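# Put the spirit level in the scissor lift's tool tray

## Task

Pick up the spirit level from the cable runway and leave it in the tool tray hung on the scissor lift's guardrail, lying entirely beneath the tray's rim and staying there with no help from the robot. It counts as a failure if the level ends up lower than the lift platform, if the robot topples or finishes leaning, or if anything is knocked out of the work area or onto the floor.

## Robot and tools

ROBOT. A Rainbow Robotics RB-Y1: a base with two drive wheels and two rear casters (0.66 m long, 0.58 m wide, front edge 0.10 m ahead of the wheel axle), a torso whose lower leg folds at ankle, knee and hip, a head, and two 7-joint arms (left and right), each with a parallel gripper. Each arm is rated for 3 kg. The base drives only forward, backward or turns on the spot; it cannot go sideways. Loose objects may occasionally get a small push from outside.

FRAMES. Base frame: origin on the floor midway between the drive wheels, x forward, y left, z up. The state reports chest (a point on the spine 0.08 m under the shoulders; its x is where the chest faces, z up the spine), left_hand and right_hand (the point between that hand's finger pads; fingers point along its -z, close along its x), all in the base frame. Printed hand positions can be off, more so at long reach. base_odometry is the base frame at the start, counted from wheel turns only, so slipping looks like travel; heading is in radians, positive left, -3.142 to 3.142.

execute_actions(actions, cameras). actions is a list holding one action or none (none just returns state and images). An action may contain:
- base: exactly one of {"translate_m": d}, a relative drive of d metres (positive forward, -3 to 3), or {"rotate_rad": d}, a relative turn in radians (positive counter-clockwise seen from above, -3.2 to 3.2). Both count from where the base last reported itself. A drive or turn that would need more than 8.667 s at its top speed is refused.
- joints: a dict of absolute joint targets by name (not offsets). Ranges: torso_squat_rad 0 to 1.2 (higher lowers the level chest); torso_shift_rad -0.3 to 0.6 (positive pushes hips forward); torso_pitch_rad -0.2 to 1.4 (positive leans forward); torso_yaw_rad -1.5 to 1.5 (positive left); shoulder_pitch -2.356 to 2.356 (0 hangs, negative raises forward); left_shoulder_roll 0 to 3.141 and right_shoulder_roll -3.141 to 0 (away from the body lifts the arm sideways); shoulder_yaw -2.094 to 2.094; elbow -2.617 to 0.01 (negative bends); forearm_roll -3.141 to 3.141; wrist_pitch -1.57 to 1.919 (negative tips hand forward); hand_roll -2.705 to 2.705; gripper_m 0 to 0.1 metres of opening; head_pan_rad -0.523 to 0.523; head_tilt_rad -0.35 to 1.57 (positive looks down). Arm names are prefixed left_ or right_, all in radians except grippers. For yaw and roll joints, positive is leftward/counter-clockwise on both arms. The torso must also satisfy: squat+shift <= 1.52; squat-shift+pitch <= 1.57; shift+0.5 pitch-0.4 squat <= 0.7; shift+0.3 pitch-0.5 squat <= 0.39, otherwise it stops short with off_target.
- speeds: caps for this action only, translate_m 0.05 to 0.4 m/s, rotate_rad 0.1 to 1.509 rad/s (the top values are defaults).
- min_time_s: 0.1 to 8, a minimum duration for each arm and head motion.
Motions start together and may end apart. A joint or base you leave out may still be driving toward an older target. Unknown keys or values out of range refuse the call and nothing moves. cameras: list from head_camera, left_wrist_camera, right_wrist_camera, all; omitted, null or ["all"] gives all, [] gives none.

wait(seconds): 0 to 10; commands nothing and returns state and images. zoom_image(camera, region): enlarges [x0, y0, x1, y1] pixels (origin top-left, at most 504 by 504) of that camera's latest full image. read_manual(section): returns only URDF licence texts. finished_scene(scene): ends the scene, irreversibly, and reports whether the task is met; the result should hold on its own first.

RESULTS. joint_positions gives current values. base_status and joint_status tell how each commanded motion ended: done (for the base, wheels turned the full amount even if slipping); off_target (resting away from target, maybe still pushing); limit_stop_at_<name> (a built-in limit stopped it); limit_stop_at_own_body (stopped before hitting the robot's own torso, head, leg or base; move apart); contact_stop (torso or arm met hard resistance, or a load too heavy); time_out; stopped_with_arm (torso halted because an arm had a contact stop). A contact_stop, time_out or stopped_with_arm on one joint halts its whole group (torso, left arm or right arm) and clears their targets. "joint command not followed" with a cause line means an arm's targets were withheld to avoid self- or arm-to-arm collision; the gripper part still runs, and withheld joints show not_followed and may be retried later. on_its_own lists uncommanded parts; "held at" is a held target, not a position. If a result shows a stop, later motion calls in the same reply are skipped. Lines TORQUE FAULT (a 10 s full stop), MOTOR HOT (from 65 °C) and OVER-TEMPERATURE FAULT (80 °C, brakes set, limit_stop_at_motor_heat) mean resend targets afterwards.

GRASPING. Command an opening at least 0.005 m narrower than the object; off_target on the gripper is then normal.

AVOID. Arms hitting or pressing each other (grippers included); hard pushes on furniture; dropping or knocking objects. After a stop, back off in a separate action, arms first, then torso. If both hands hold one object and the torso contact-stops at once with nothing in the way, resend both arms' current joint values, then the torso command. The base does not stop on collision and may keep pushing; a bent leg can reach past the front edge and, on hitting furniture, slide the robot back unreported. Too much weight far in front of the wheels tips the robot with no warning. Holding loads heats motors.

Each tool is called after "Call:" in YAML: its name, and indented under it one key for each argument.

## Session

Call:
execute_actions:
  actions: []

Scene clock: 0.00 s.
base_odometry: x=+0.000 y=+0.000 heading=+0.000 (m, m, rad; odometry frame)
base_status: not commanded
joint_positions: torso_squat_rad=+0.350 torso_shift_rad=+0.000 torso_pitch_rad=+0.001 torso_yaw_rad=+0.000 left_shoulder_pitch_rad=-0.012 left_shoulder_roll_rad=+0.046 left_shoulder_yaw_rad=+0.005 left_elbow_rad=-0.288 left_forearm_roll_rad=+0.030 left_wrist_pitch_rad=+0.032 left_hand_roll_rad=+0.031 left_gripper_m=+0.101 right_shoulder_pitch_rad=+0.045 right_shoulder_roll_rad=-0.020 right_shoulder_yaw_rad=+0.022 right_elbow_rad=-0.261 right_forearm_roll_rad=+0.006 right_wrist_pitch_rad=+0.003 right_hand_roll_rad=+0.040 right_gripper_m=+0.099 head_pan_rad=+0.001 head_tilt_rad=+0.400
joint_status: not commanded
chest: x=-0.2276 y=-0.0009 z=+1.2476 quat_wxyz=(+1.000, +0.001, +0.001, +0.000) (m; base frame)
left_hand: x=-0.0875 y=+0.2544 z=+0.5768 quat_wxyz=(+0.991, +0.019, -0.133, +0.028) (m; base frame)
right_hand: x=-0.1345 y=-0.2337 z=+0.5684 quat_wxyz=(+0.994, -0.011, -0.107, +0.028) (m; base frame)
pictures: head_camera, left_wrist_camera, right_wrist_camera
Images, in order (width x height): head_camera 896x504, left_wrist_camera 644x364, right_wrist_camera 644x364.

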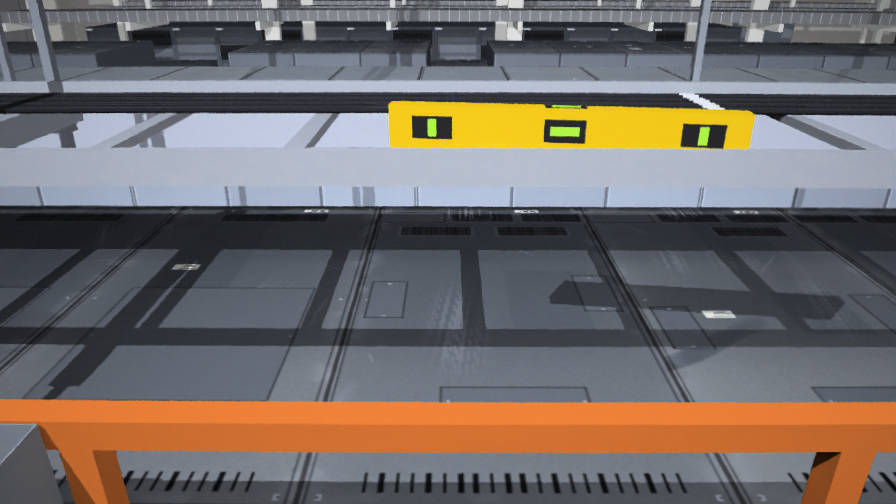

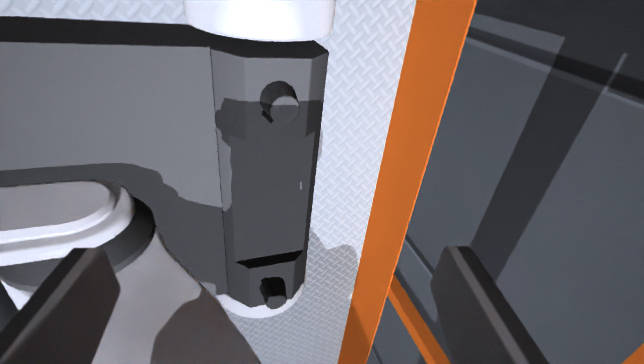

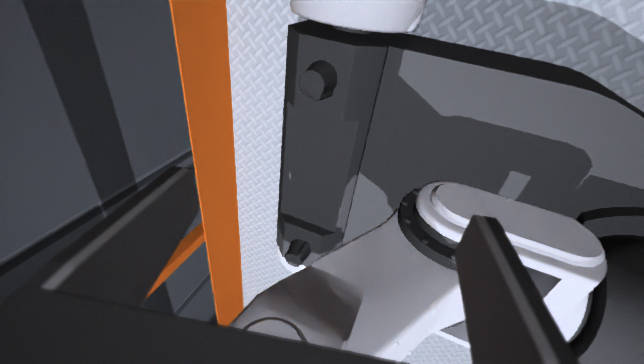

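Call:
execute_actions:
  actions:
    - {"joints":{"head_pan_rad":0.52,"head_tilt_rad":0.8,"torso_squat_rad":0}}
  cameras: ["head_camera"]

Call:
execute_actions:
  actions:
    - {"joints":{"head_pan_rad":0,"head_tilt_rad":0.4}}
  cameras: ["head_camera"]

Scene clock: 6.07 s.
base_odometry: x=+0.000 y=+0.000 heading=+0.000 (m, m, rad; odometry frame)
base_status: not commanded
joint_positions: torso_squat_rad=+0.000 torso_shift_rad=+0.000 torso_pitch_rad=+0.001 torso_yaw_rad=+0.000 left_shoulder_pitch_rad=-0.012 left_shoulder_roll_rad=+0.046 left_shoulder_yaw_rad=+0.005 left_elbow_rad=-0.288 left_forearm_roll_rad=+0.030 left_wrist_pitch_rad=+0.032 left_hand_roll_rad=+0.031 left_gripper_m=+0.101 right_shoulder_pitch_rad=+0.045 right_shoulder_roll_rad=-0.020 right_shoulder_yaw_rad=+0.022 right_elbow_rad=-0.261 right_forearm_roll_rad=+0.006 right_wrist_pitch_rad=+0.003 right_hand_roll_rad=+0.040 right_gripper_m=+0.099 head_pan_rad=+0.520 head_tilt_rad=+0.800
joint_status: all done
chest: x=-0.2275 y=-0.0009 z=+1.2899 quat_wxyz=(+1.000, +0.001, +0.001, +0.000) (m; base frame)
left_hand: x=-0.0875 y=+0.2544 z=+0.6191 quat_wxyz=(+0.991, +0.019, -0.133, +0.028) (m; base frame)
right_hand: x=-0.1346 y=-0.2338 z=+0.6107 quat_wxyz=(+0.994, -0.011, -0.107, +0.028) (m; base frame)
pictures: head_camera
Images, in order (width x height): head_camera 896x504.

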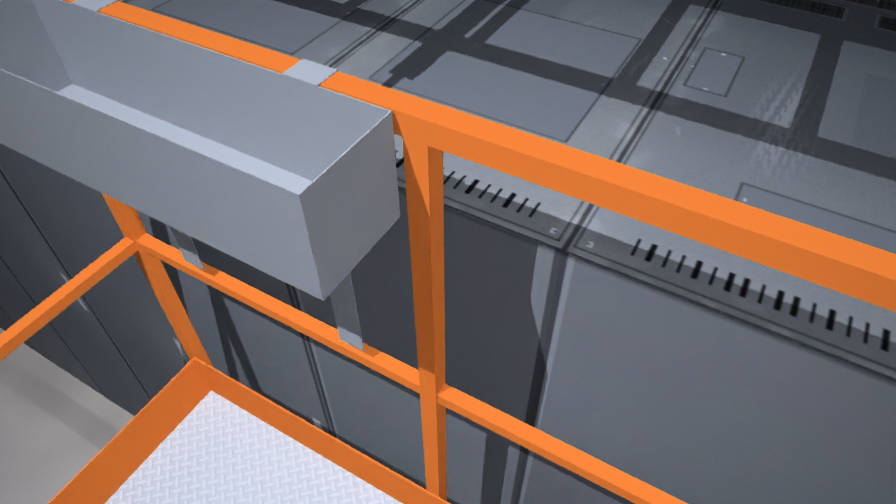

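Scene clock: 7.07 s.
base_odometry: x=+0.000 y=+0.000 heading=+0.000 (m, m, rad; odometry frame)
base_status: not commanded
joint_positions: torso_squat_rad=+0.000 torso_shift_rad=+0.000 torso_pitch_rad=+0.001 torso_yaw_rad=+0.000 left_shoulder_pitch_rad=-0.012 left_shoulder_roll_rad=+0.046 left_shoulder_yaw_rad=+0.005 left_elbow_rad=-0.288 left_forearm_roll_rad=+0.030 left_wrist_pitch_rad=+0.032 left_hand_roll_rad=+0.031 left_gripper_m=+0.101 right_shoulder_pitch_rad=+0.045 right_shoulder_roll_rad=-0.020 right_shoulder_yaw_rad=+0.022 right_elbow_rad=-0.261 right_forearm_roll_rad=+0.006 right_wrist_pitch_rad=+0.003 right_hand_roll_rad=+0.040 right_gripper_m=+0.099 head_pan_rad=+0.000 head_tilt_rad=+0.400
joint_status: all done
chest: x=-0.2275 y=-0.0009 z=+1.2899 quat_wxyz=(+1.000, +0.001, +0.001, +0.000) (m; base frame)
left_hand: x=-0.0875 y=+0.2544 z=+0.6191 quat_wxyz=(+0.991, +0.019, -0.133, +0.028) (m; base frame)
right_hand: x=-0.1346 y=-0.2338 z=+0.6107 quat_wxyz=(+0.994, -0.011, -0.107, +0.028) (m; base frame)
pictures: head_camera
Images, in order (width x height): head_camera 896x504.

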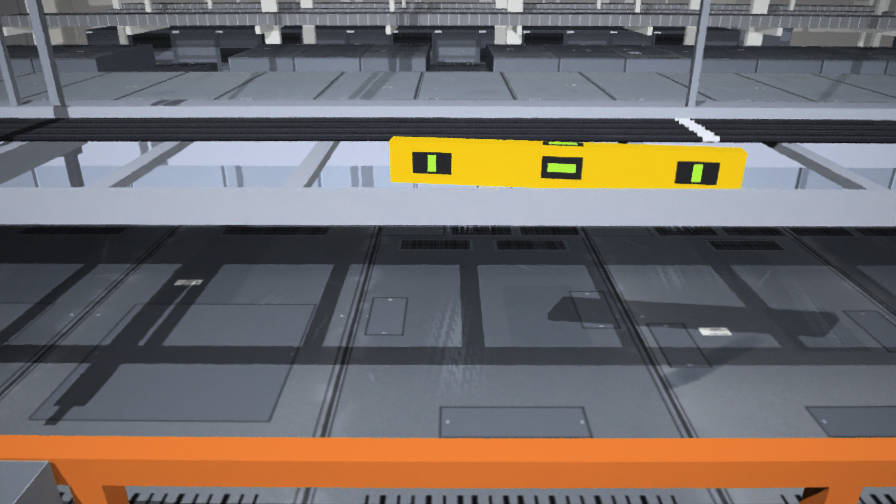

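Call:
execute_actions:
  actions:
    - {"joints":{"right_shoulder_pitch_rad":-1.0,"right_shoulder_roll_rad":-0.25,"right_elbow_rad":-2.0,"right_wrist_pitch_rad":0.5}}
  cameras: []

Call:
execute_actions:
  actions:
    - {"joints":{"right_shoulder_pitch_rad":-2.0,"right_elbow_rad":-0.72,"right_wrist_pitch_rad":1.9,"torso_shift_rad":0.2,"head_tilt_rad":0.2}}
  cameras: ["head_camera","right_wrist_camera"]

Scene clock: 36.33 s.
TORQUE FAULT: right_elbow_rad reached its load limit. The robot stopped for 10 seconds, dropped its targets and accepts commands again. The stop added 9.3 s to the call and to motion_time.
base_odometry: x=+0.000 y=+0.000 heading=+0.000 (m, m, rad; odometry frame)
base_status: not commanded
joint_positions: torso_squat_rad=+0.000 torso_shift_rad=+0.000 torso_pitch_rad=+0.002 torso_yaw_rad=+0.000 left_shoulder_pitch_rad=-0.012 left_shoulder_roll_rad=+0.046 left_shoulder_yaw_rad=+0.005 left_elbow_rad=-0.288 left_forearm_roll_rad=+0.030 left_wrist_pitch_rad=+0.032 left_hand_roll_rad=+0.031 left_gripper_m=+0.101 right_shoulder_pitch_rad=-0.455 right_shoulder_roll_rad=-0.130 right_shoulder_yaw_rad=+0.022 right_elbow_rad=-1.052 right_forearm_roll_rad=+0.006 right_wrist_pitch_rad=+0.249 right_hand_roll_rad=+0.040 right_gripper_m=+0.099 head_pan_rad=+0.000 head_tilt_rad=+0.400
joint_status: right_shoulder_pitch_rad torque_fault (moved -0.500 of -1.045); right_shoulder_roll_rad torque_fault (moved -0.111 of -0.230); right_elbow_rad torque_fault (moved -0.791 of -1.739); right_wrist_pitch_rad torque_fault (moved +0.245 of +0.497)
on_its_own: right_shoulder_pitch_rad is held at -0.457, not at your -1.000, since a torque_fault; right_shoulder_roll_rad is held at -0.130, not at your -0.250, since a torque_fault; right_elbow_rad is held at -1.054, not at your -2.000, since a torque_fault; right_wrist_pitch_rad is held at +0.248, not at your +0.500, since a torque_fault
chest: x=-0.2274 y=-0.0010 z=+1.2899 quat_wxyz=(+1.000, +0.001, +0.001, +0.000) (m; base frame)
left_hand: x=-0.0875 y=+0.2544 z=+0.6191 quat_wxyz=(+0.991, +0.019, -0.133, +0.028) (m; base frame)
right_hand: x=+0.3873 y=-0.2080 z=+1.0046 quat_wxyz=(+0.808, -0.045, -0.577, +0.112) (m; base frame)
pictures: none
No camera images: the call's "cameras" was empty. Leave "cameras" out to get every camera's image.

not run: a stop came earlier in this reply.

Call:
execute_actions:
  actions:
    - {"joints":{"right_shoulder_pitch_rad":0.4}}
  cameras: []

Call:
execute_actions:
  actions:
    - {"joints":{"right_shoulder_roll_rad":-0.25,"right_elbow_rad":-2.5,"right_wrist_pitch_rad":-0.8}}
  cameras: []

Call:
execute_actions:
  actions:
    - {"joints":{"right_shoulder_pitch_rad":-1.2,"right_elbow_rad":-2.2,"right_wrist_pitch_rad":0.5}}
  cameras: []

Call:
execute_actions:
  actions:
    - {"joints":{"right_shoulder_pitch_rad":-2.0,"right_elbow_rad":-0.72,"right_wrist_pitch_rad":1.9,"torso_shift_rad":0.2,"head_tilt_rad":0.2}}
  cameras: ["head_camera","right_wrist_camera"]

Scene clock: 48.70 s.
base_odometry: x=+0.000 y=+0.000 heading=+0.000 (m, m, rad; odometry frame)
base_status: not commanded
joint_positions: torso_squat_rad=+0.000 torso_shift_rad=+0.000 torso_pitch_rad=+0.001 torso_yaw_rad=+0.000 left_shoulder_pitch_rad=-0.012 left_shoulder_roll_rad=+0.046 left_shoulder_yaw_rad=+0.005 left_elbow_rad=-0.288 left_forearm_roll_rad=+0.030 left_wrist_pitch_rad=+0.032 left_hand_roll_rad=+0.031 left_gripper_m=+0.101 right_shoulder_pitch_rad=+0.400 right_shoulder_roll_rad=-0.130 right_shoulder_yaw_rad=+0.022 right_elbow_rad=-1.054 right_forearm_roll_rad=+0.006 right_wrist_pitch_rad=+0.248 right_hand_roll_rad=+0.040 right_gripper_m=+0.099 head_pan_rad=+0.000 head_tilt_rad=+0.400
joint_status: all done
on_its_own: right_shoulder_roll_rad is held at -0.130, not at your -0.250, since a torque_fault; right_elbow_rad is held at -1.054, not at your -2.000, since a torque_fault; right_wrist_pitch_rad is held at +0.248, not at your +0.500, since a torque_fault
chest: x=-0.2276 y=-0.0009 z=+1.2899 quat_wxyz=(+1.000, +0.001, +0.001, +0.000) (m; base frame)
left_hand: x=-0.0875 y=+0.2543 z=+0.6191 quat_wxyz=(+0.991, +0.019, -0.133, +0.028) (m; base frame)
right_hand: x=-0.0792 y=-0.3266 z=+0.6785 quat_wxyz=(+0.976, -0.079, -0.205, +0.005) (m; base frame)
pictures: none
No camera images: the call's "cameras" was empty. Leave "cameras" out to get every camera's image.

Scene clock: 50.77 s.
base_odometry: x=+0.000 y=+0.000 heading=+0.000 (m, m, rad; odometry frame)
base_status: not commanded
joint_positions: torso_squat_rad=+0.000 torso_shift_rad=+0.000 torso_pitch_rad=+0.001 torso_yaw_rad=+0.000 left_shoulder_pitch_rad=-0.012 left_shoulder_roll_rad=+0.046 left_shoulder_yaw_rad=+0.005 left_elbow_rad=-0.288 left_forearm_roll_rad=+0.030 left_wrist_pitch_rad=+0.032 left_hand_roll_rad=+0.031 left_gripper_m=+0.101 right_shoulder_pitch_rad=+0.400 right_shoulder_roll_rad=-0.250 right_shoulder_yaw_rad=+0.022 right_elbow_rad=-2.500 right_forearm_roll_rad=+0.006 right_wrist_pitch_rad=-0.800 right_hand_roll_rad=+0.040 right_gripper_m=+0.099 head_pan_rad=+0.000 head_tilt_rad=+0.400
joint_status: all done
chest: x=-0.2276 y=-0.0009 z=+1.2899 quat_wxyz=(+1.000, +0.001, +0.001, +0.000) (m; base frame)
left_hand: x=-0.0875 y=+0.2544 z=+0.6191 quat_wxyz=(+0.991, +0.019, -0.133, +0.028) (m; base frame)
right_hand: x=-0.0147 y=-0.2089 z=+1.4288 quat_wxyz=(+0.115, -0.045, -0.984, +0.126) (m; base frame)
pictures: none
No camera images: the call's "cameras" was empty. Leave "cameras" out to get every camera's image.

Scene clock: 53.00 s.
base_odometry: x=+0.000 y=+0.000 heading=+0.000 (m, m, rad; odometry frame)
base_status: not commanded
joint_positions: torso_squat_rad=+0.000 torso_shift_rad=+0.000 torso_pitch_rad=+0.001 torso_yaw_rad=+0.000 left_shoulder_pitch_rad=-0.012 left_shoulder_roll_rad=+0.046 left_shoulder_yaw_rad=+0.005 left_elbow_rad=-0.288 left_forearm_roll_rad=+0.030 left_wrist_pitch_rad=+0.032 left_hand_roll_rad=+0.031 left_gripper_m=+0.101 right_shoulder_pitch_rad=-1.200 right_shoulder_roll_rad=-0.250 right_shoulder_yaw_rad=+0.022 right_elbow_rad=-2.200 right_forearm_roll_rad=+0.006 right_wrist_pitch_rad=+0.500 right_hand_roll_rad=+0.040 right_gripper_m=+0.099 head_pan_rad=+0.000 head_tilt_rad=+0.400
joint_status: all done
chest: x=-0.2276 y=-0.0009 z=+1.2899 quat_wxyz=(+1.000, +0.001, +0.001, +0.000) (m; base frame)
left_hand: x=-0.0875 y=+0.2543 z=+0.6191 quat_wxyz=(+0.991, +0.019, -0.133, +0.028) (m; base frame)
right_hand: x=+0.0596 y=-0.0611 z=+1.7461 quat_wxyz=(+0.123, +0.007, -0.977, +0.171) (m; base frame)
pictures: none
No camera images: the call's "cameras" was empty. Leave "cameras" out to get every camera's image.

Scene clock: 55.10 s.
base_odometry: x=+0.000 y=+0.000 heading=+0.000 (m, m, rad; odometry frame)
base_status: not commanded
joint_positions: torso_squat_rad=+0.000 torso_shift_rad=+0.200 torso_pitch_rad=+0.001 torso_yaw_rad=+0.000 left_shoulder_pitch_rad=-0.012 left_shoulder_roll_rad=+0.046 left_shoulder_yaw_rad=+0.005 left_elbow_rad=-0.288 left_forearm_roll_rad=+0.030 left_wrist_pitch_rad=+0.032 left_hand_roll_rad=+0.031 left_gripper_m=+0.101 right_shoulder_pitch_rad=-2.000 right_shoulder_roll_rad=-0.250 right_shoulder_yaw_rad=+0.022 right_elbow_rad=-0.720 right_forearm_roll_rad=+0.006 right_wrist_pitch_rad=+1.900 right_hand_roll_rad=+0.040 right_gripper_m=+0.099 head_pan_rad=+0.000 head_tilt_rad=+0.200
joint_status: all done
chest: x=-0.0886 y=-0.0009 z=+1.2760 quat_wxyz=(+1.000, +0.001, +0.001, +0.000) (m; base frame)
left_hand: x=+0.0515 y=+0.2544 z=+0.6052 quat_wxyz=(+0.991, +0.019, -0.133, +0.028) (m; base frame)
right_hand: x=+0.4491 y=-0.0994 z=+1.5297 quat_wxyz=(+0.897, -0.180, -0.381, +0.134) (m; base frame)
pictures: head_camera, right_wrist_camera
Images, in order (width x height): head_camera 896x504, right_wrist_camera 644x364.

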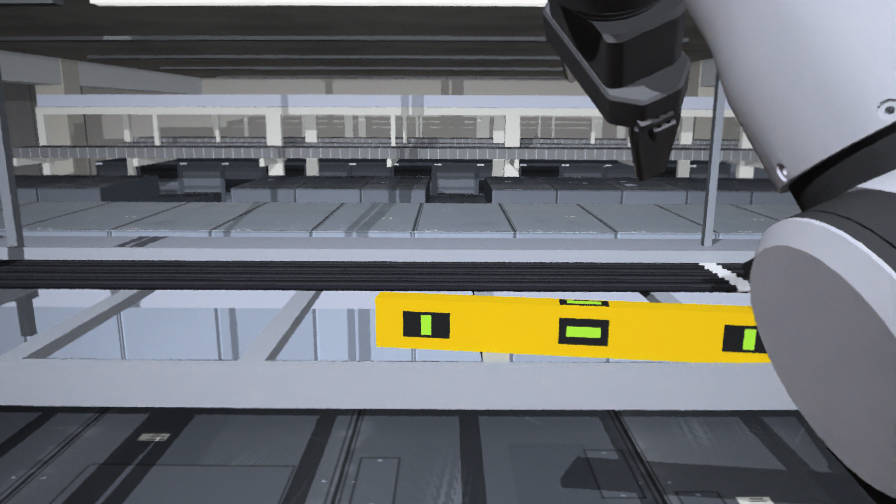

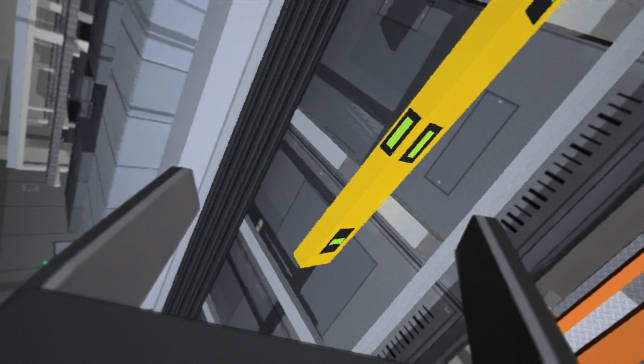

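Call:
execute_actions:
  actions:
    - {"joints":{"right_shoulder_yaw_rad":-0.42,"right_shoulder_roll_rad":-0.1,"torso_pitch_rad":0.1}}
  cameras: ["head_camera","right_wrist_camera"]

Scene clock: 62.70 s.
base_odometry: x=+0.000 y=+0.000 heading=+0.000 (m, m, rad; odometry frame)
base_status: not commanded
joint_positions: torso_squat_rad=+0.000 torso_shift_rad=+0.200 torso_pitch_rad=+0.100 torso_yaw_rad=+0.000 left_shoulder_pitch_rad=-0.012 left_shoulder_roll_rad=+0.046 left_shoulder_yaw_rad=+0.005 left_elbow_rad=-0.288 left_forearm_roll_rad=+0.030 left_wrist_pitch_rad=+0.032 left_hand_roll_rad=+0.031 left_gripper_m=+0.101 right_shoulder_pitch_rad=-2.000 right_shoulder_roll_rad=-0.100 right_shoulder_yaw_rad=-0.420 right_elbow_rad=-0.720 right_forearm_roll_rad=+0.006 right_wrist_pitch_rad=+1.900 right_hand_roll_rad=+0.040 right_gripper_m=+0.099 head_pan_rad=+0.000 head_tilt_rad=+0.200
joint_status: all done
chest: x=-0.0581 y=-0.0009 z=+1.2744 quat_wxyz=(+0.999, +0.001, +0.050, +0.000) (m; base frame)
left_hand: x=+0.0152 y=+0.2544 z=+0.5931 quat_wxyz=(+0.996, +0.020, -0.084, +0.027) (m; base frame)
right_hand: x=+0.4802 y=-0.0066 z=+1.4366 quat_wxyz=(+0.934, +0.046, -0.291, +0.201) (m; base frame)
pictures: head_camera, right_wrist_camera
Images, in order (width x height): head_camera 896x504, right_wrist_camera 644x364.

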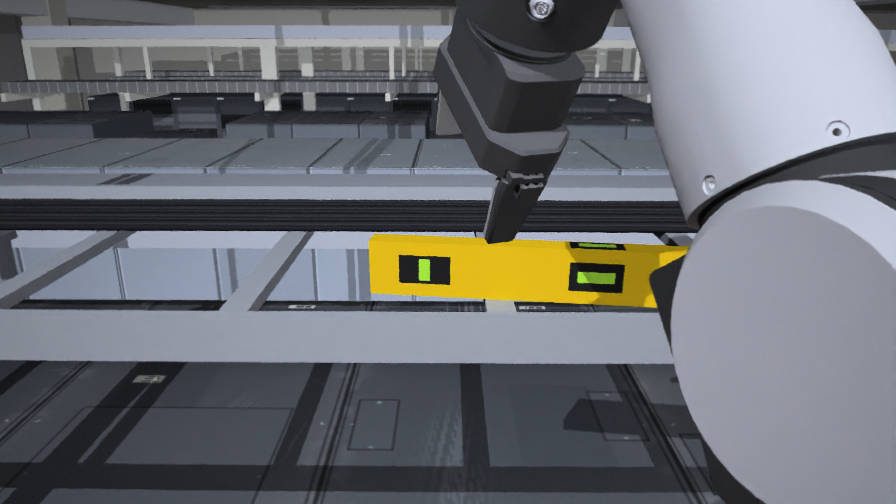

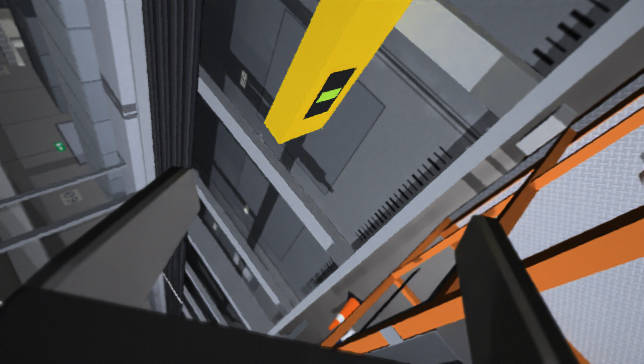

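Call:
execute_actions:
  actions:
    - {"joints":{"torso_yaw_rad":-0.25,"head_pan_rad":0.25,"right_hand_roll_rad":-0.12,"right_shoulder_pitch_rad":-2.05}}
  cameras: ["head_camera","right_wrist_camera"]

Scene clock: 67.00 s.
base_odometry: x=+0.000 y=+0.000 heading=+0.000 (m, m, rad; odometry frame)
base_status: not commanded
joint_positions: torso_squat_rad=+0.000 torso_shift_rad=+0.200 torso_pitch_rad=+0.100 torso_yaw_rad=-0.250 left_shoulder_pitch_rad=-0.012 left_shoulder_roll_rad=+0.046 left_shoulder_yaw_rad=+0.005 left_elbow_rad=-0.288 left_forearm_roll_rad=+0.030 left_wrist_pitch_rad=+0.032 left_hand_roll_rad=+0.031 left_gripper_m=+0.101 right_shoulder_pitch_rad=-2.050 right_shoulder_roll_rad=-0.100 right_shoulder_yaw_rad=-0.420 right_elbow_rad=-0.720 right_forearm_roll_rad=+0.006 right_wrist_pitch_rad=+1.900 right_hand_roll_rad=-0.120 right_gripper_m=+0.099 head_pan_rad=+0.250 head_tilt_rad=+0.200
joint_status: all done
chest: x=-0.0581 y=-0.0010 z=+1.2744 quat_wxyz=(+0.991, -0.006, +0.050, -0.125) (m; base frame)
left_hand: x=+0.0734 y=+0.2116 z=+0.5872 quat_wxyz=(+0.992, -0.003, -0.086, -0.096) (m; base frame)
right_hand: x=+0.4570 y=-0.1240 z=+1.4631 quat_wxyz=(+0.949, +0.019, -0.313, +0.021) (m; base frame)
pictures: head_camera, right_wrist_camera
Images, in order (width x height): head_camera 896x504, right_wrist_camera 644x364.

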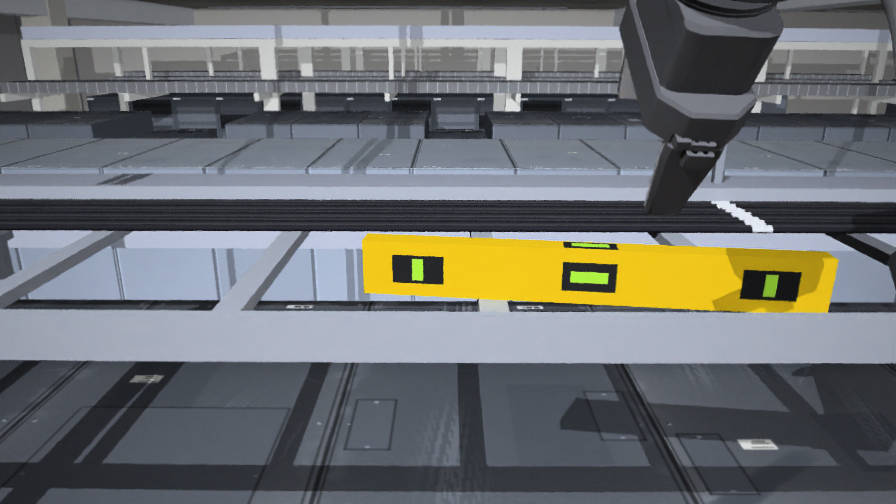

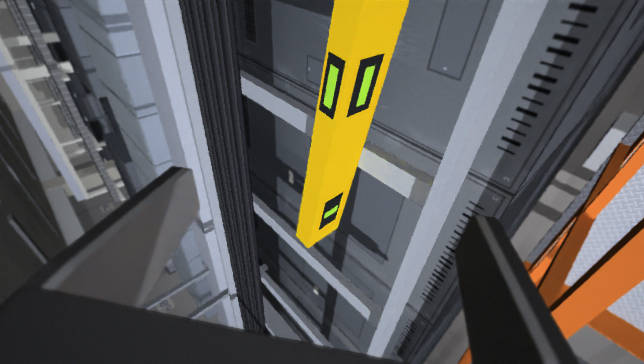

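Call:
execute_actions:
  actions:
    - {"joints":{"torso_pitch_rad":0.22,"right_hand_roll_rad":-0.22}}
  cameras: ["head_camera","right_wrist_camera"]

Scene clock: 71.90 s.
base_odometry: x=+0.000 y=+0.000 heading=+0.000 (m, m, rad; odometry frame)
base_status: not commanded
joint_positions: torso_squat_rad=+0.000 torso_shift_rad=+0.200 torso_pitch_rad=+0.220 torso_yaw_rad=-0.250 left_shoulder_pitch_rad=-0.012 left_shoulder_roll_rad=+0.046 left_shoulder_yaw_rad=+0.005 left_elbow_rad=-0.288 left_forearm_roll_rad=+0.030 left_wrist_pitch_rad=+0.032 left_hand_roll_rad=+0.031 left_gripper_m=+0.101 right_shoulder_pitch_rad=-2.050 right_shoulder_roll_rad=-0.100 right_shoulder_yaw_rad=-0.420 right_elbow_rad=-0.720 right_forearm_roll_rad=+0.006 right_wrist_pitch_rad=+1.900 right_hand_roll_rad=-0.220 right_gripper_m=+0.099 head_pan_rad=+0.250 head_tilt_rad=+0.200
joint_status: all done
chest: x=-0.0214 y=-0.0010 z=+1.2685 quat_wxyz=(+0.986, -0.013, +0.109, -0.124) (m; base frame)
left_hand: x=+0.0268 y=+0.2116 z=+0.5705 quat_wxyz=(+0.995, -0.008, -0.026, -0.096) (m; base frame)
right_hand: x=+0.5126 y=-0.1239 z=+1.3941 quat_wxyz=(+0.966, +0.033, -0.254, -0.028) (m; base frame)
pictures: head_camera, right_wrist_camera
Images, in order (width x height): head_camera 896x504, right_wrist_camera 644x364.

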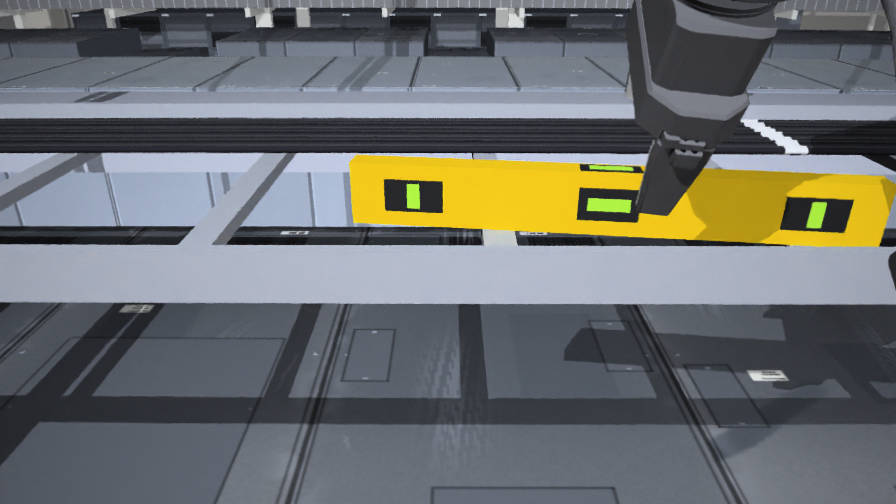

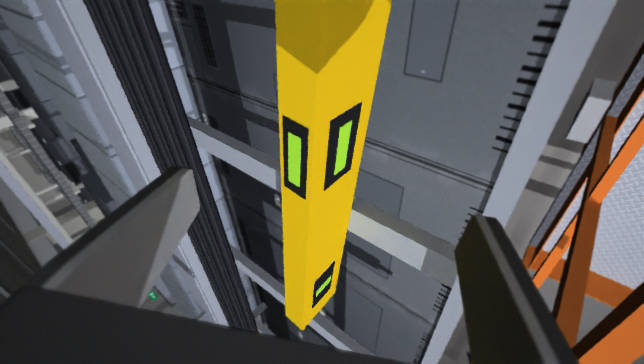

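Narrow the gripper a bit and descend.

Call:
execute_actions:
  actions:
    - {"joints":{"torso_pitch_rad":0.28,"right_gripper_m":0.07}}
  cameras: ["head_camera","right_wrist_camera"]

Scene clock: 76.73 s.
base_odometry: x=+0.000 y=+0.000 heading=+0.000 (m, m, rad; odometry frame)
base_status: not commanded
joint_positions: torso_squat_rad=+0.000 torso_shift_rad=+0.200 torso_pitch_rad=+0.280 torso_yaw_rad=-0.250 left_shoulder_pitch_rad=-0.012 left_shoulder_roll_rad=+0.046 left_shoulder_yaw_rad=+0.005 left_elbow_rad=-0.288 left_forearm_roll_rad=+0.030 left_wrist_pitch_rad=+0.032 left_hand_roll_rad=+0.031 left_gripper_m=+0.101 right_shoulder_pitch_rad=-2.050 right_shoulder_roll_rad=-0.100 right_shoulder_yaw_rad=-0.420 right_elbow_rad=-0.720 right_forearm_roll_rad=+0.006 right_wrist_pitch_rad=+1.900 right_hand_roll_rad=-0.220 right_gripper_m=+0.070 head_pan_rad=+0.250 head_tilt_rad=+0.200
joint_status: all done
chest: x=-0.0035 y=-0.0010 z=+1.2639 quat_wxyz=(+0.982, -0.017, +0.138, -0.123) (m; base frame)
left_hand: x=+0.0029 y=+0.2116 z=+0.5643 quat_wxyz=(+0.995, -0.011, +0.004, -0.095) (m; base frame)
right_hand: x=+0.5371 y=-0.1239 z=+1.3574 quat_wxyz=(+0.973, +0.033, -0.225, -0.029) (m; base frame)
pictures: head_camera, right_wrist_camera
Images, in order (width x height): head_camera 896x504, right_wrist_camera 644x364.

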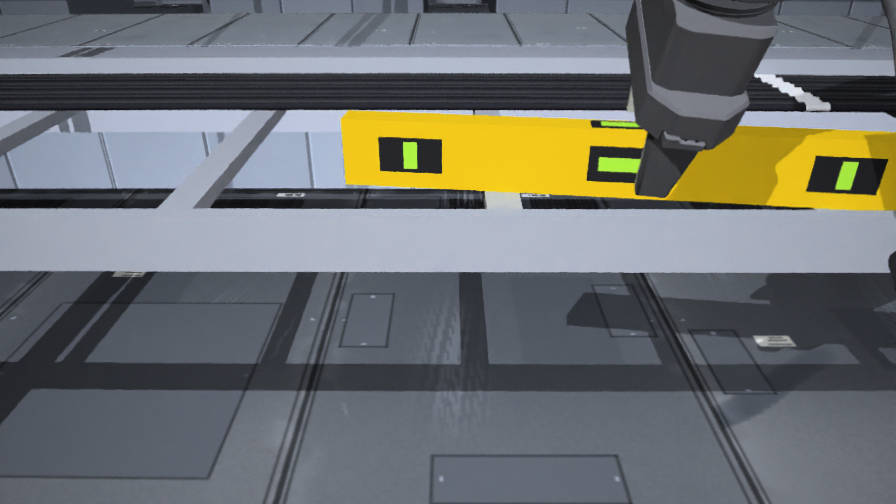

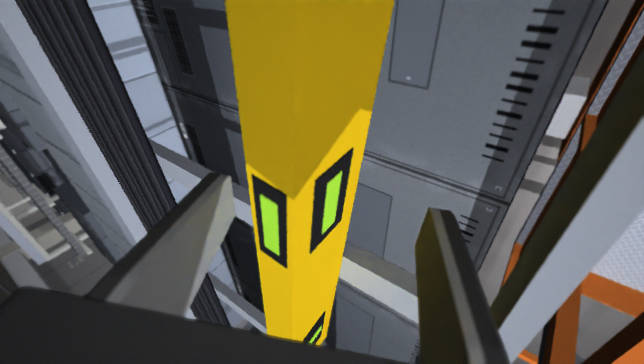

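Call:
execute_actions:
  actions:
    - {"joints":{"right_gripper_m":0.01}}
  cameras: []

Call:
execute_actions:
  actions:
    - {"joints":{"torso_pitch_rad":0.05}}
  cameras: ["head_camera"]

Call:
execute_actions:
  actions:
    - {"joints":{"torso_shift_rad":0,"torso_pitch_rad":0}}
  cameras: []

Call:
execute_actions:
  actions:
    - {"joints":{"torso_yaw_rad":1.0,"head_pan_rad":0,"head_tilt_rad":0.6}}
  cameras: ["head_camera"]

Scene clock: 84.40 s.
base_odometry: x=+0.000 y=+0.000 heading=+0.000 (m, m, rad; odometry frame)
base_status: not commanded
joint_positions: torso_squat_rad=+0.000 torso_shift_rad=+0.199 torso_pitch_rad=+0.278 torso_yaw_rad=-0.250 left_shoulder_pitch_rad=-0.012 left_shoulder_roll_rad=+0.046 left_shoulder_yaw_rad=+0.005 left_elbow_rad=-0.288 left_forearm_roll_rad=+0.030 left_wrist_pitch_rad=+0.032 left_hand_roll_rad=+0.031 left_gripper_m=+0.101 right_shoulder_pitch_rad=-2.055 right_shoulder_roll_rad=-0.103 right_shoulder_yaw_rad=-0.420 right_elbow_rad=-0.724 right_forearm_roll_rad=+0.006 right_wrist_pitch_rad=+1.898 right_hand_roll_rad=-0.220 right_gripper_m=+0.013 head_pan_rad=+0.250 head_tilt_rad=+0.200
joint_status: all done
chest: x=-0.0045 y=-0.0008 z=+1.2642 quat_wxyz=(+0.983, -0.017, +0.138, -0.123) (m; base frame)
left_hand: x=+0.0031 y=+0.2116 z=+0.5645 quat_wxyz=(+0.995, -0.011, +0.003, -0.095) (m; base frame)
right_hand: x=+0.5363 y=-0.1238 z=+1.3631 quat_wxyz=(+0.972, +0.033, -0.231, -0.029) (m; base frame)
pictures: none
No camera images: the call's "cameras" was empty. Leave "cameras" out to get every camera's image.

Scene clock: 85.93 s.
base_odometry: x=+0.000 y=+0.000 heading=+0.000 (m, m, rad; odometry frame)
base_status: not commanded
joint_positions: torso_squat_rad=+0.000 torso_shift_rad=+0.200 torso_pitch_rad=+0.050 torso_yaw_rad=-0.250 left_shoulder_pitch_rad=-0.012 left_shoulder_roll_rad=+0.046 left_shoulder_yaw_rad=+0.005 left_elbow_rad=-0.288 left_forearm_roll_rad=+0.030 left_wrist_pitch_rad=+0.032 left_hand_roll_rad=+0.031 left_gripper_m=+0.101 right_shoulder_pitch_rad=-2.051 right_shoulder_roll_rad=-0.100 right_shoulder_yaw_rad=-0.420 right_elbow_rad=-0.720 right_forearm_roll_rad=+0.006 right_wrist_pitch_rad=+1.900 right_hand_roll_rad=-0.220 right_gripper_m=+0.010 head_pan_rad=+0.250 head_tilt_rad=+0.200
joint_status: all done
chest: x=-0.0736 y=-0.0009 z=+1.2756 quat_wxyz=(+0.992, -0.002, +0.025, -0.125) (m; base frame)
left_hand: x=+0.0922 y=+0.2116 z=+0.5958 quat_wxyz=(+0.989, +0.000, -0.110, -0.096) (m; base frame)
right_hand: x=+0.4313 y=-0.1238 z=+1.4902 quat_wxyz=(+0.941, +0.036, -0.335, -0.026) (m; base frame)
pictures: head_camera
Images, in order (width x height): head_camera 896x504.

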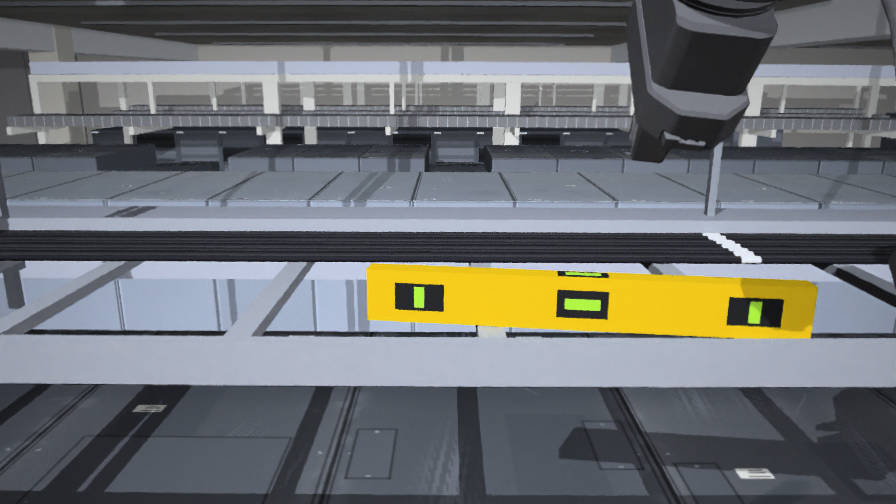

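Scene clock: 88.03 s.
base_odometry: x=+0.000 y=+0.000 heading=+0.000 (m, m, rad; odometry frame)
base_status: not commanded
joint_positions: torso_squat_rad=+0.000 torso_shift_rad=+0.000 torso_pitch_rad=+0.000 torso_yaw_rad=-0.250 left_shoulder_pitch_rad=-0.012 left_shoulder_roll_rad=+0.046 left_shoulder_yaw_rad=+0.005 left_elbow_rad=-0.288 left_forearm_roll_rad=+0.030 left_wrist_pitch_rad=+0.032 left_hand_roll_rad=+0.031 left_gripper_m=+0.101 right_shoulder_pitch_rad=-2.050 right_shoulder_roll_rad=-0.100 right_shoulder_yaw_rad=-0.420 right_elbow_rad=-0.720 right_forearm_roll_rad=+0.006 right_wrist_pitch_rad=+1.900 right_hand_roll_rad=-0.220 right_gripper_m=+0.010 head_pan_rad=+0.250 head_tilt_rad=+0.200
joint_status: all done
chest: x=-0.2281 y=-0.0009 z=+1.2899 quat_wxyz=(+0.992, +0.001, +0.000, -0.125) (m; base frame)
left_hand: x=-0.0285 y=+0.2116 z=+0.6193 quat_wxyz=(+0.986, +0.002, -0.135, -0.096) (m; base frame)
right_hand: x=+0.2655 y=-0.1239 z=+1.5294 quat_wxyz=(+0.932, +0.036, -0.359, -0.025) (m; base frame)
pictures: none
No camera images: the call's "cameras" was empty. Leave "cameras" out to get every camera's image.

Scene clock: 90.90 s.
base_odometry: x=+0.000 y=+0.000 heading=+0.000 (m, m, rad; odometry frame)
base_status: not commanded
joint_positions: torso_squat_rad=+0.000 torso_shift_rad=+0.000 torso_pitch_rad=+0.000 torso_yaw_rad=+1.000 left_shoulder_pitch_rad=-0.012 left_shoulder_roll_rad=+0.046 left_shoulder_yaw_rad=+0.005 left_elbow_rad=-0.288 left_forearm_roll_rad=+0.030 left_wrist_pitch_rad=+0.032 left_hand_roll_rad=+0.031 left_gripper_m=+0.101 right_shoulder_pitch_rad=-2.050 right_shoulder_roll_rad=-0.100 right_shoulder_yaw_rad=-0.420 right_elbow_rad=-0.720 right_forearm_roll_rad=+0.006 right_wrist_pitch_rad=+1.900 right_hand_roll_rad=-0.220 right_gripper_m=+0.010 head_pan_rad=+0.000 head_tilt_rad=+0.600
joint_status: all done
chest: x=-0.2281 y=-0.0009 z=+1.2899 quat_wxyz=(+0.878, +0.001, +0.000, +0.479) (m; base frame)
left_hand: x=-0.3659 y=+0.2560 z=+0.6193 quat_wxyz=(+0.856, +0.081, -0.109, +0.499) (m; base frame)
right_hand: x=+0.0438 y=+0.4286 z=+1.5299 quat_wxyz=(+0.770, +0.239, -0.270, +0.526) (m; base frame)
pictures: head_camera
Images, in order (width x height): head_camera 896x504.

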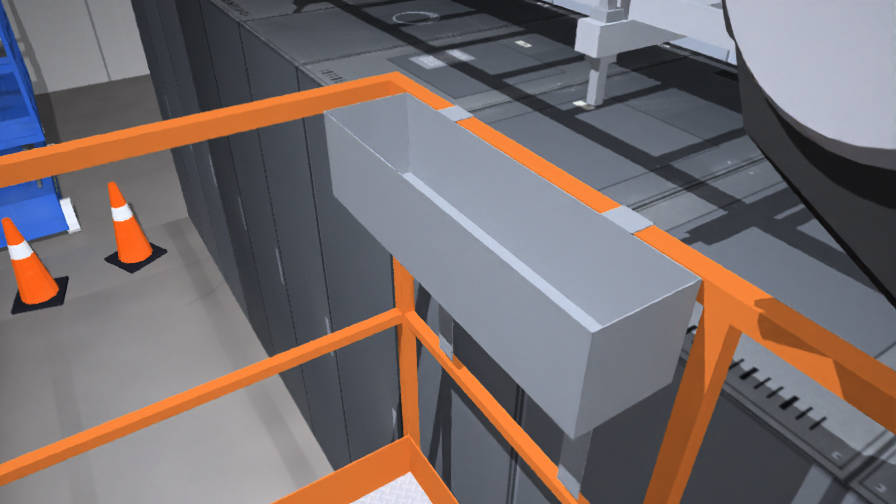

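Call:
execute_actions:
  actions:
    - {"joints":{"torso_yaw_rad":-0.25,"head_pan_rad":0.25,"head_tilt_rad":0.2,"right_gripper_m":0.08}}
  cameras: []

Call:
execute_actions:
  actions:
    - {"joints":{"torso_shift_rad":0.24,"torso_pitch_rad":0.15}}
  cameras: []

Call:
execute_actions:
  actions:
    - {"joints":{"torso_pitch_rad":0.26}}
  cameras: ["head_camera","right_wrist_camera"]

Scene clock: 99.70 s.
base_odometry: x=+0.000 y=+0.000 heading=+0.000 (m, m, rad; odometry frame)
base_status: not commanded
joint_positions: torso_squat_rad=+0.000 torso_shift_rad=+0.000 torso_pitch_rad=+0.000 torso_yaw_rad=-0.250 left_shoulder_pitch_rad=-0.012 left_shoulder_roll_rad=+0.046 left_shoulder_yaw_rad=+0.005 left_elbow_rad=-0.288 left_forearm_roll_rad=+0.030 left_wrist_pitch_rad=+0.032 left_hand_roll_rad=+0.031 left_gripper_m=+0.101 right_shoulder_pitch_rad=-2.050 right_shoulder_roll_rad=-0.100 right_shoulder_yaw_rad=-0.420 right_elbow_rad=-0.720 right_forearm_roll_rad=+0.006 right_wrist_pitch_rad=+1.900 right_hand_roll_rad=-0.220 right_gripper_m=+0.080 head_pan_rad=+0.250 head_tilt_rad=+0.200
joint_status: all done
chest: x=-0.2281 y=-0.0009 z=+1.2899 quat_wxyz=(+0.992, +0.001, +0.000, -0.125) (m; base frame)
left_hand: x=-0.0285 y=+0.2116 z=+0.6193 quat_wxyz=(+0.986, +0.002, -0.135, -0.096) (m; base frame)
right_hand: x=+0.2655 y=-0.1240 z=+1.5293 quat_wxyz=(+0.933, +0.036, -0.358, -0.025) (m; base frame)
pictures: none
No camera images: the call's "cameras" was empty. Leave "cameras" out to get every camera's image.

Scene clock: 102.10 s.
base_odometry: x=+0.000 y=+0.000 heading=+0.000 (m, m, rad; odometry frame)
base_status: not commanded
joint_positions: torso_squat_rad=+0.000 torso_shift_rad=+0.240 torso_pitch_rad=+0.150 torso_yaw_rad=-0.250 left_shoulder_pitch_rad=-0.012 left_shoulder_roll_rad=+0.046 left_shoulder_yaw_rad=+0.005 left_elbow_rad=-0.288 left_forearm_roll_rad=+0.030 left_wrist_pitch_rad=+0.032 left_hand_roll_rad=+0.031 left_gripper_m=+0.101 right_shoulder_pitch_rad=-2.050 right_shoulder_roll_rad=-0.100 right_shoulder_yaw_rad=-0.420 right_elbow_rad=-0.720 right_forearm_roll_rad=+0.006 right_wrist_pitch_rad=+1.900 right_hand_roll_rad=-0.220 right_gripper_m=+0.080 head_pan_rad=+0.250 head_tilt_rad=+0.200
joint_status: all done
chest: x=-0.0154 y=-0.0009 z=+1.2664 quat_wxyz=(+0.989, -0.009, +0.074, -0.124) (m; base frame)
left_hand: x=+0.0816 y=+0.2116 z=+0.5735 quat_wxyz=(+0.994, -0.005, -0.061, -0.096) (m; base frame)
right_hand: x=+0.5085 y=-0.1239 z=+1.4292 quat_wxyz=(+0.957, +0.034, -0.287, -0.027) (m; base frame)
pictures: none
No camera images: the call's "cameras" was empty. Leave "cameras" out to get every camera's image.

Scene clock: 103.23 s.
base_odometry: x=+0.000 y=+0.000 heading=+0.000 (m, m, rad; odometry frame)
base_status: not commanded
joint_positions: torso_squat_rad=+0.000 torso_shift_rad=+0.240 torso_pitch_rad=+0.260 torso_yaw_rad=-0.250 left_shoulder_pitch_rad=-0.012 left_shoulder_roll_rad=+0.046 left_shoulder_yaw_rad=+0.005 left_elbow_rad=-0.288 left_forearm_roll_rad=+0.030 left_wrist_pitch_rad=+0.032 left_hand_roll_rad=+0.031 left_gripper_m=+0.101 right_shoulder_pitch_rad=-2.050 right_shoulder_roll_rad=-0.100 right_shoulder_yaw_rad=-0.420 right_elbow_rad=-0.720 right_forearm_roll_rad=+0.006 right_wrist_pitch_rad=+1.900 right_hand_roll_rad=-0.220 right_gripper_m=+0.080 head_pan_rad=+0.250 head_tilt_rad=+0.200
joint_status: all done
chest: x=+0.0179 y=-0.0009 z=+1.2595 quat_wxyz=(+0.984, -0.016, +0.129, -0.124) (m; base frame)
left_hand: x=+0.0382 y=+0.2116 z=+0.5601 quat_wxyz=(+0.995, -0.010, -0.006, -0.096) (m; base frame)
right_hand: x=+0.5565 y=-0.1238 z=+1.3638 quat_wxyz=(+0.971, +0.033, -0.234, -0.029) (m; base frame)
pictures: head_camera, right_wrist_camera
Images, in order (width x height): head_camera 896x504, right_wrist_camera 644x364.

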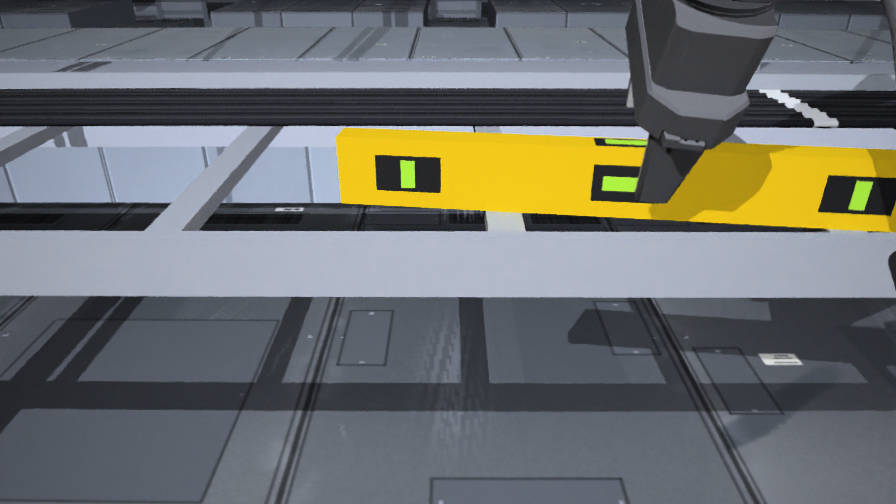

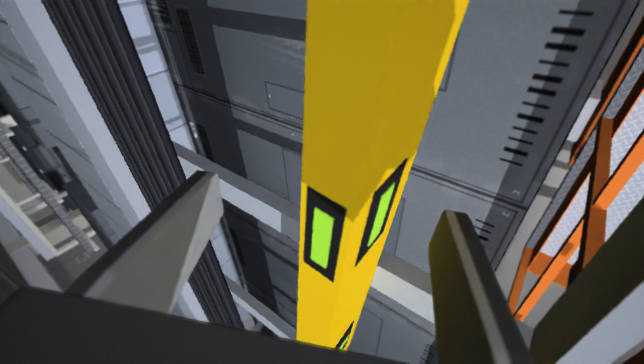

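Lower straight down via shoulder.

Call:
execute_actions:
  actions:
    - {"joints":{"right_shoulder_pitch_rad":-1.98},"min_time_s":1}
  cameras: ["head_camera","right_wrist_camera"]

Call:
execute_actions:
  actions:
    - {"joints":{"right_gripper_m":0.01}}
  cameras: ["head_camera"]

Scene clock: 107.97 s.
base_odometry: x=+0.000 y=+0.000 heading=+0.000 (m, m, rad; odometry frame)
base_status: not commanded
joint_positions: torso_squat_rad=+0.000 torso_shift_rad=+0.240 torso_pitch_rad=+0.260 torso_yaw_rad=-0.250 left_shoulder_pitch_rad=-0.012 left_shoulder_roll_rad=+0.046 left_shoulder_yaw_rad=+0.005 left_elbow_rad=-0.288 left_forearm_roll_rad=+0.030 left_wrist_pitch_rad=+0.032 left_hand_roll_rad=+0.031 left_gripper_m=+0.101 right_shoulder_pitch_rad=-1.981 right_shoulder_roll_rad=-0.100 right_shoulder_yaw_rad=-0.420 right_elbow_rad=-0.720 right_forearm_roll_rad=+0.006 right_wrist_pitch_rad=+1.900 right_hand_roll_rad=-0.220 right_gripper_m=+0.080 head_pan_rad=+0.250 head_tilt_rad=+0.200
joint_status: all done
chest: x=+0.0179 y=-0.0009 z=+1.2595 quat_wxyz=(+0.984, -0.016, +0.129, -0.124) (m; base frame)
left_hand: x=+0.0382 y=+0.2116 z=+0.5601 quat_wxyz=(+0.995, -0.010, -0.006, -0.096) (m; base frame)
right_hand: x=+0.5585 y=-0.1393 z=+1.3283 quat_wxyz=(+0.977, +0.033, -0.204, -0.044) (m; base frame)
pictures: head_camera, right_wrist_camera
Images, in order (width x height): head_camera 896x504, right_wrist_camera 644x364.

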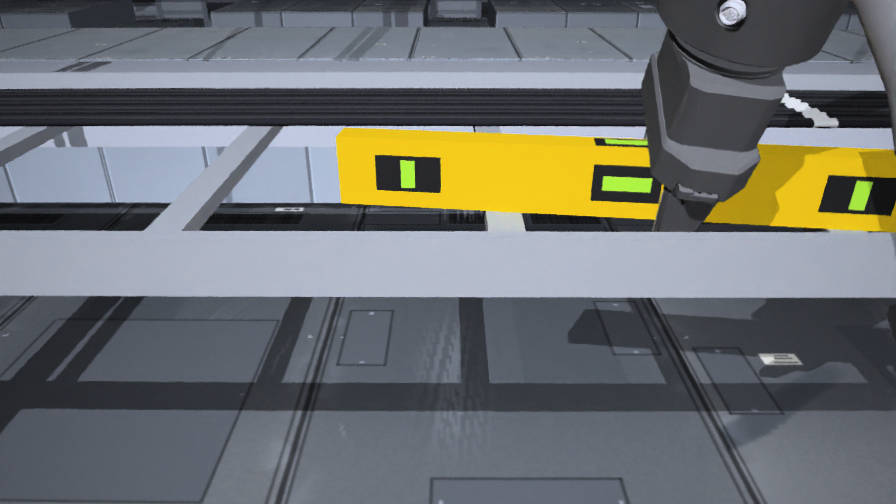

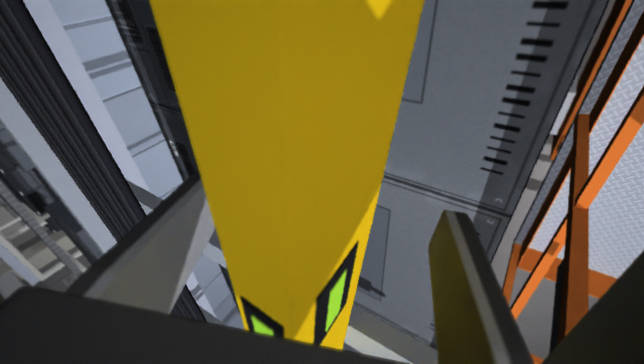

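Scene clock: 109.17 s.
base_odometry: x=+0.000 y=+0.000 heading=+0.000 (m, m, rad; odometry frame)
base_status: not commanded
joint_positions: torso_squat_rad=+0.000 torso_shift_rad=+0.240 torso_pitch_rad=+0.260 torso_yaw_rad=-0.250 left_shoulder_pitch_rad=-0.012 left_shoulder_roll_rad=+0.046 left_shoulder_yaw_rad=+0.005 left_elbow_rad=-0.288 left_forearm_roll_rad=+0.030 left_wrist_pitch_rad=+0.032 left_hand_roll_rad=+0.031 left_gripper_m=+0.101 right_shoulder_pitch_rad=-1.980 right_shoulder_roll_rad=-0.100 right_shoulder_yaw_rad=-0.420 right_elbow_rad=-0.720 right_forearm_roll_rad=+0.006 right_wrist_pitch_rad=+1.900 right_hand_roll_rad=-0.220 right_gripper_m=+0.021 head_pan_rad=+0.250 head_tilt_rad=+0.200
joint_status: right_gripper_m off_target (ended at +0.021, target +0.010)
chest: x=+0.0179 y=-0.0009 z=+1.2595 quat_wxyz=(+0.984, -0.016, +0.129, -0.124) (m; base frame)
left_hand: x=+0.0382 y=+0.2116 z=+0.5601 quat_wxyz=(+0.995, -0.010, -0.006, -0.096) (m; base frame)
right_hand: x=+0.5585 y=-0.1393 z=+1.3282 quat_wxyz=(+0.977, +0.033, -0.204, -0.044) (m; base frame)
pictures: head_camera
Images, in order (width x height): head_camera 896x504.

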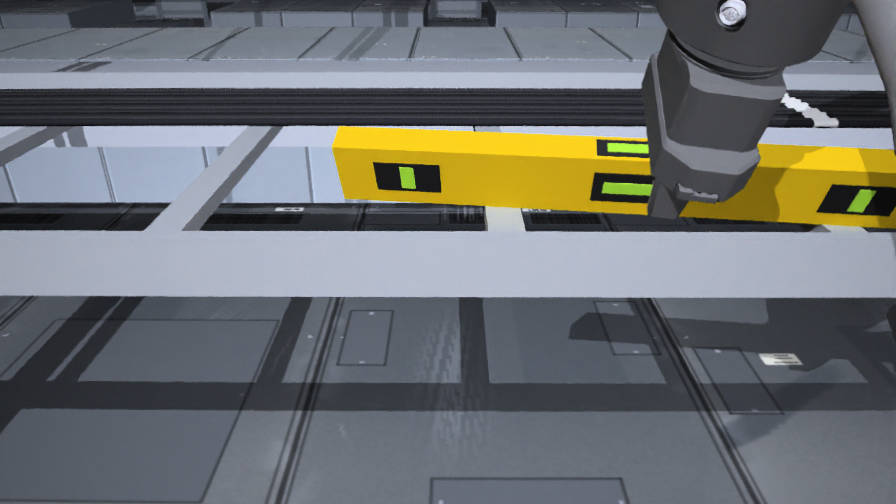

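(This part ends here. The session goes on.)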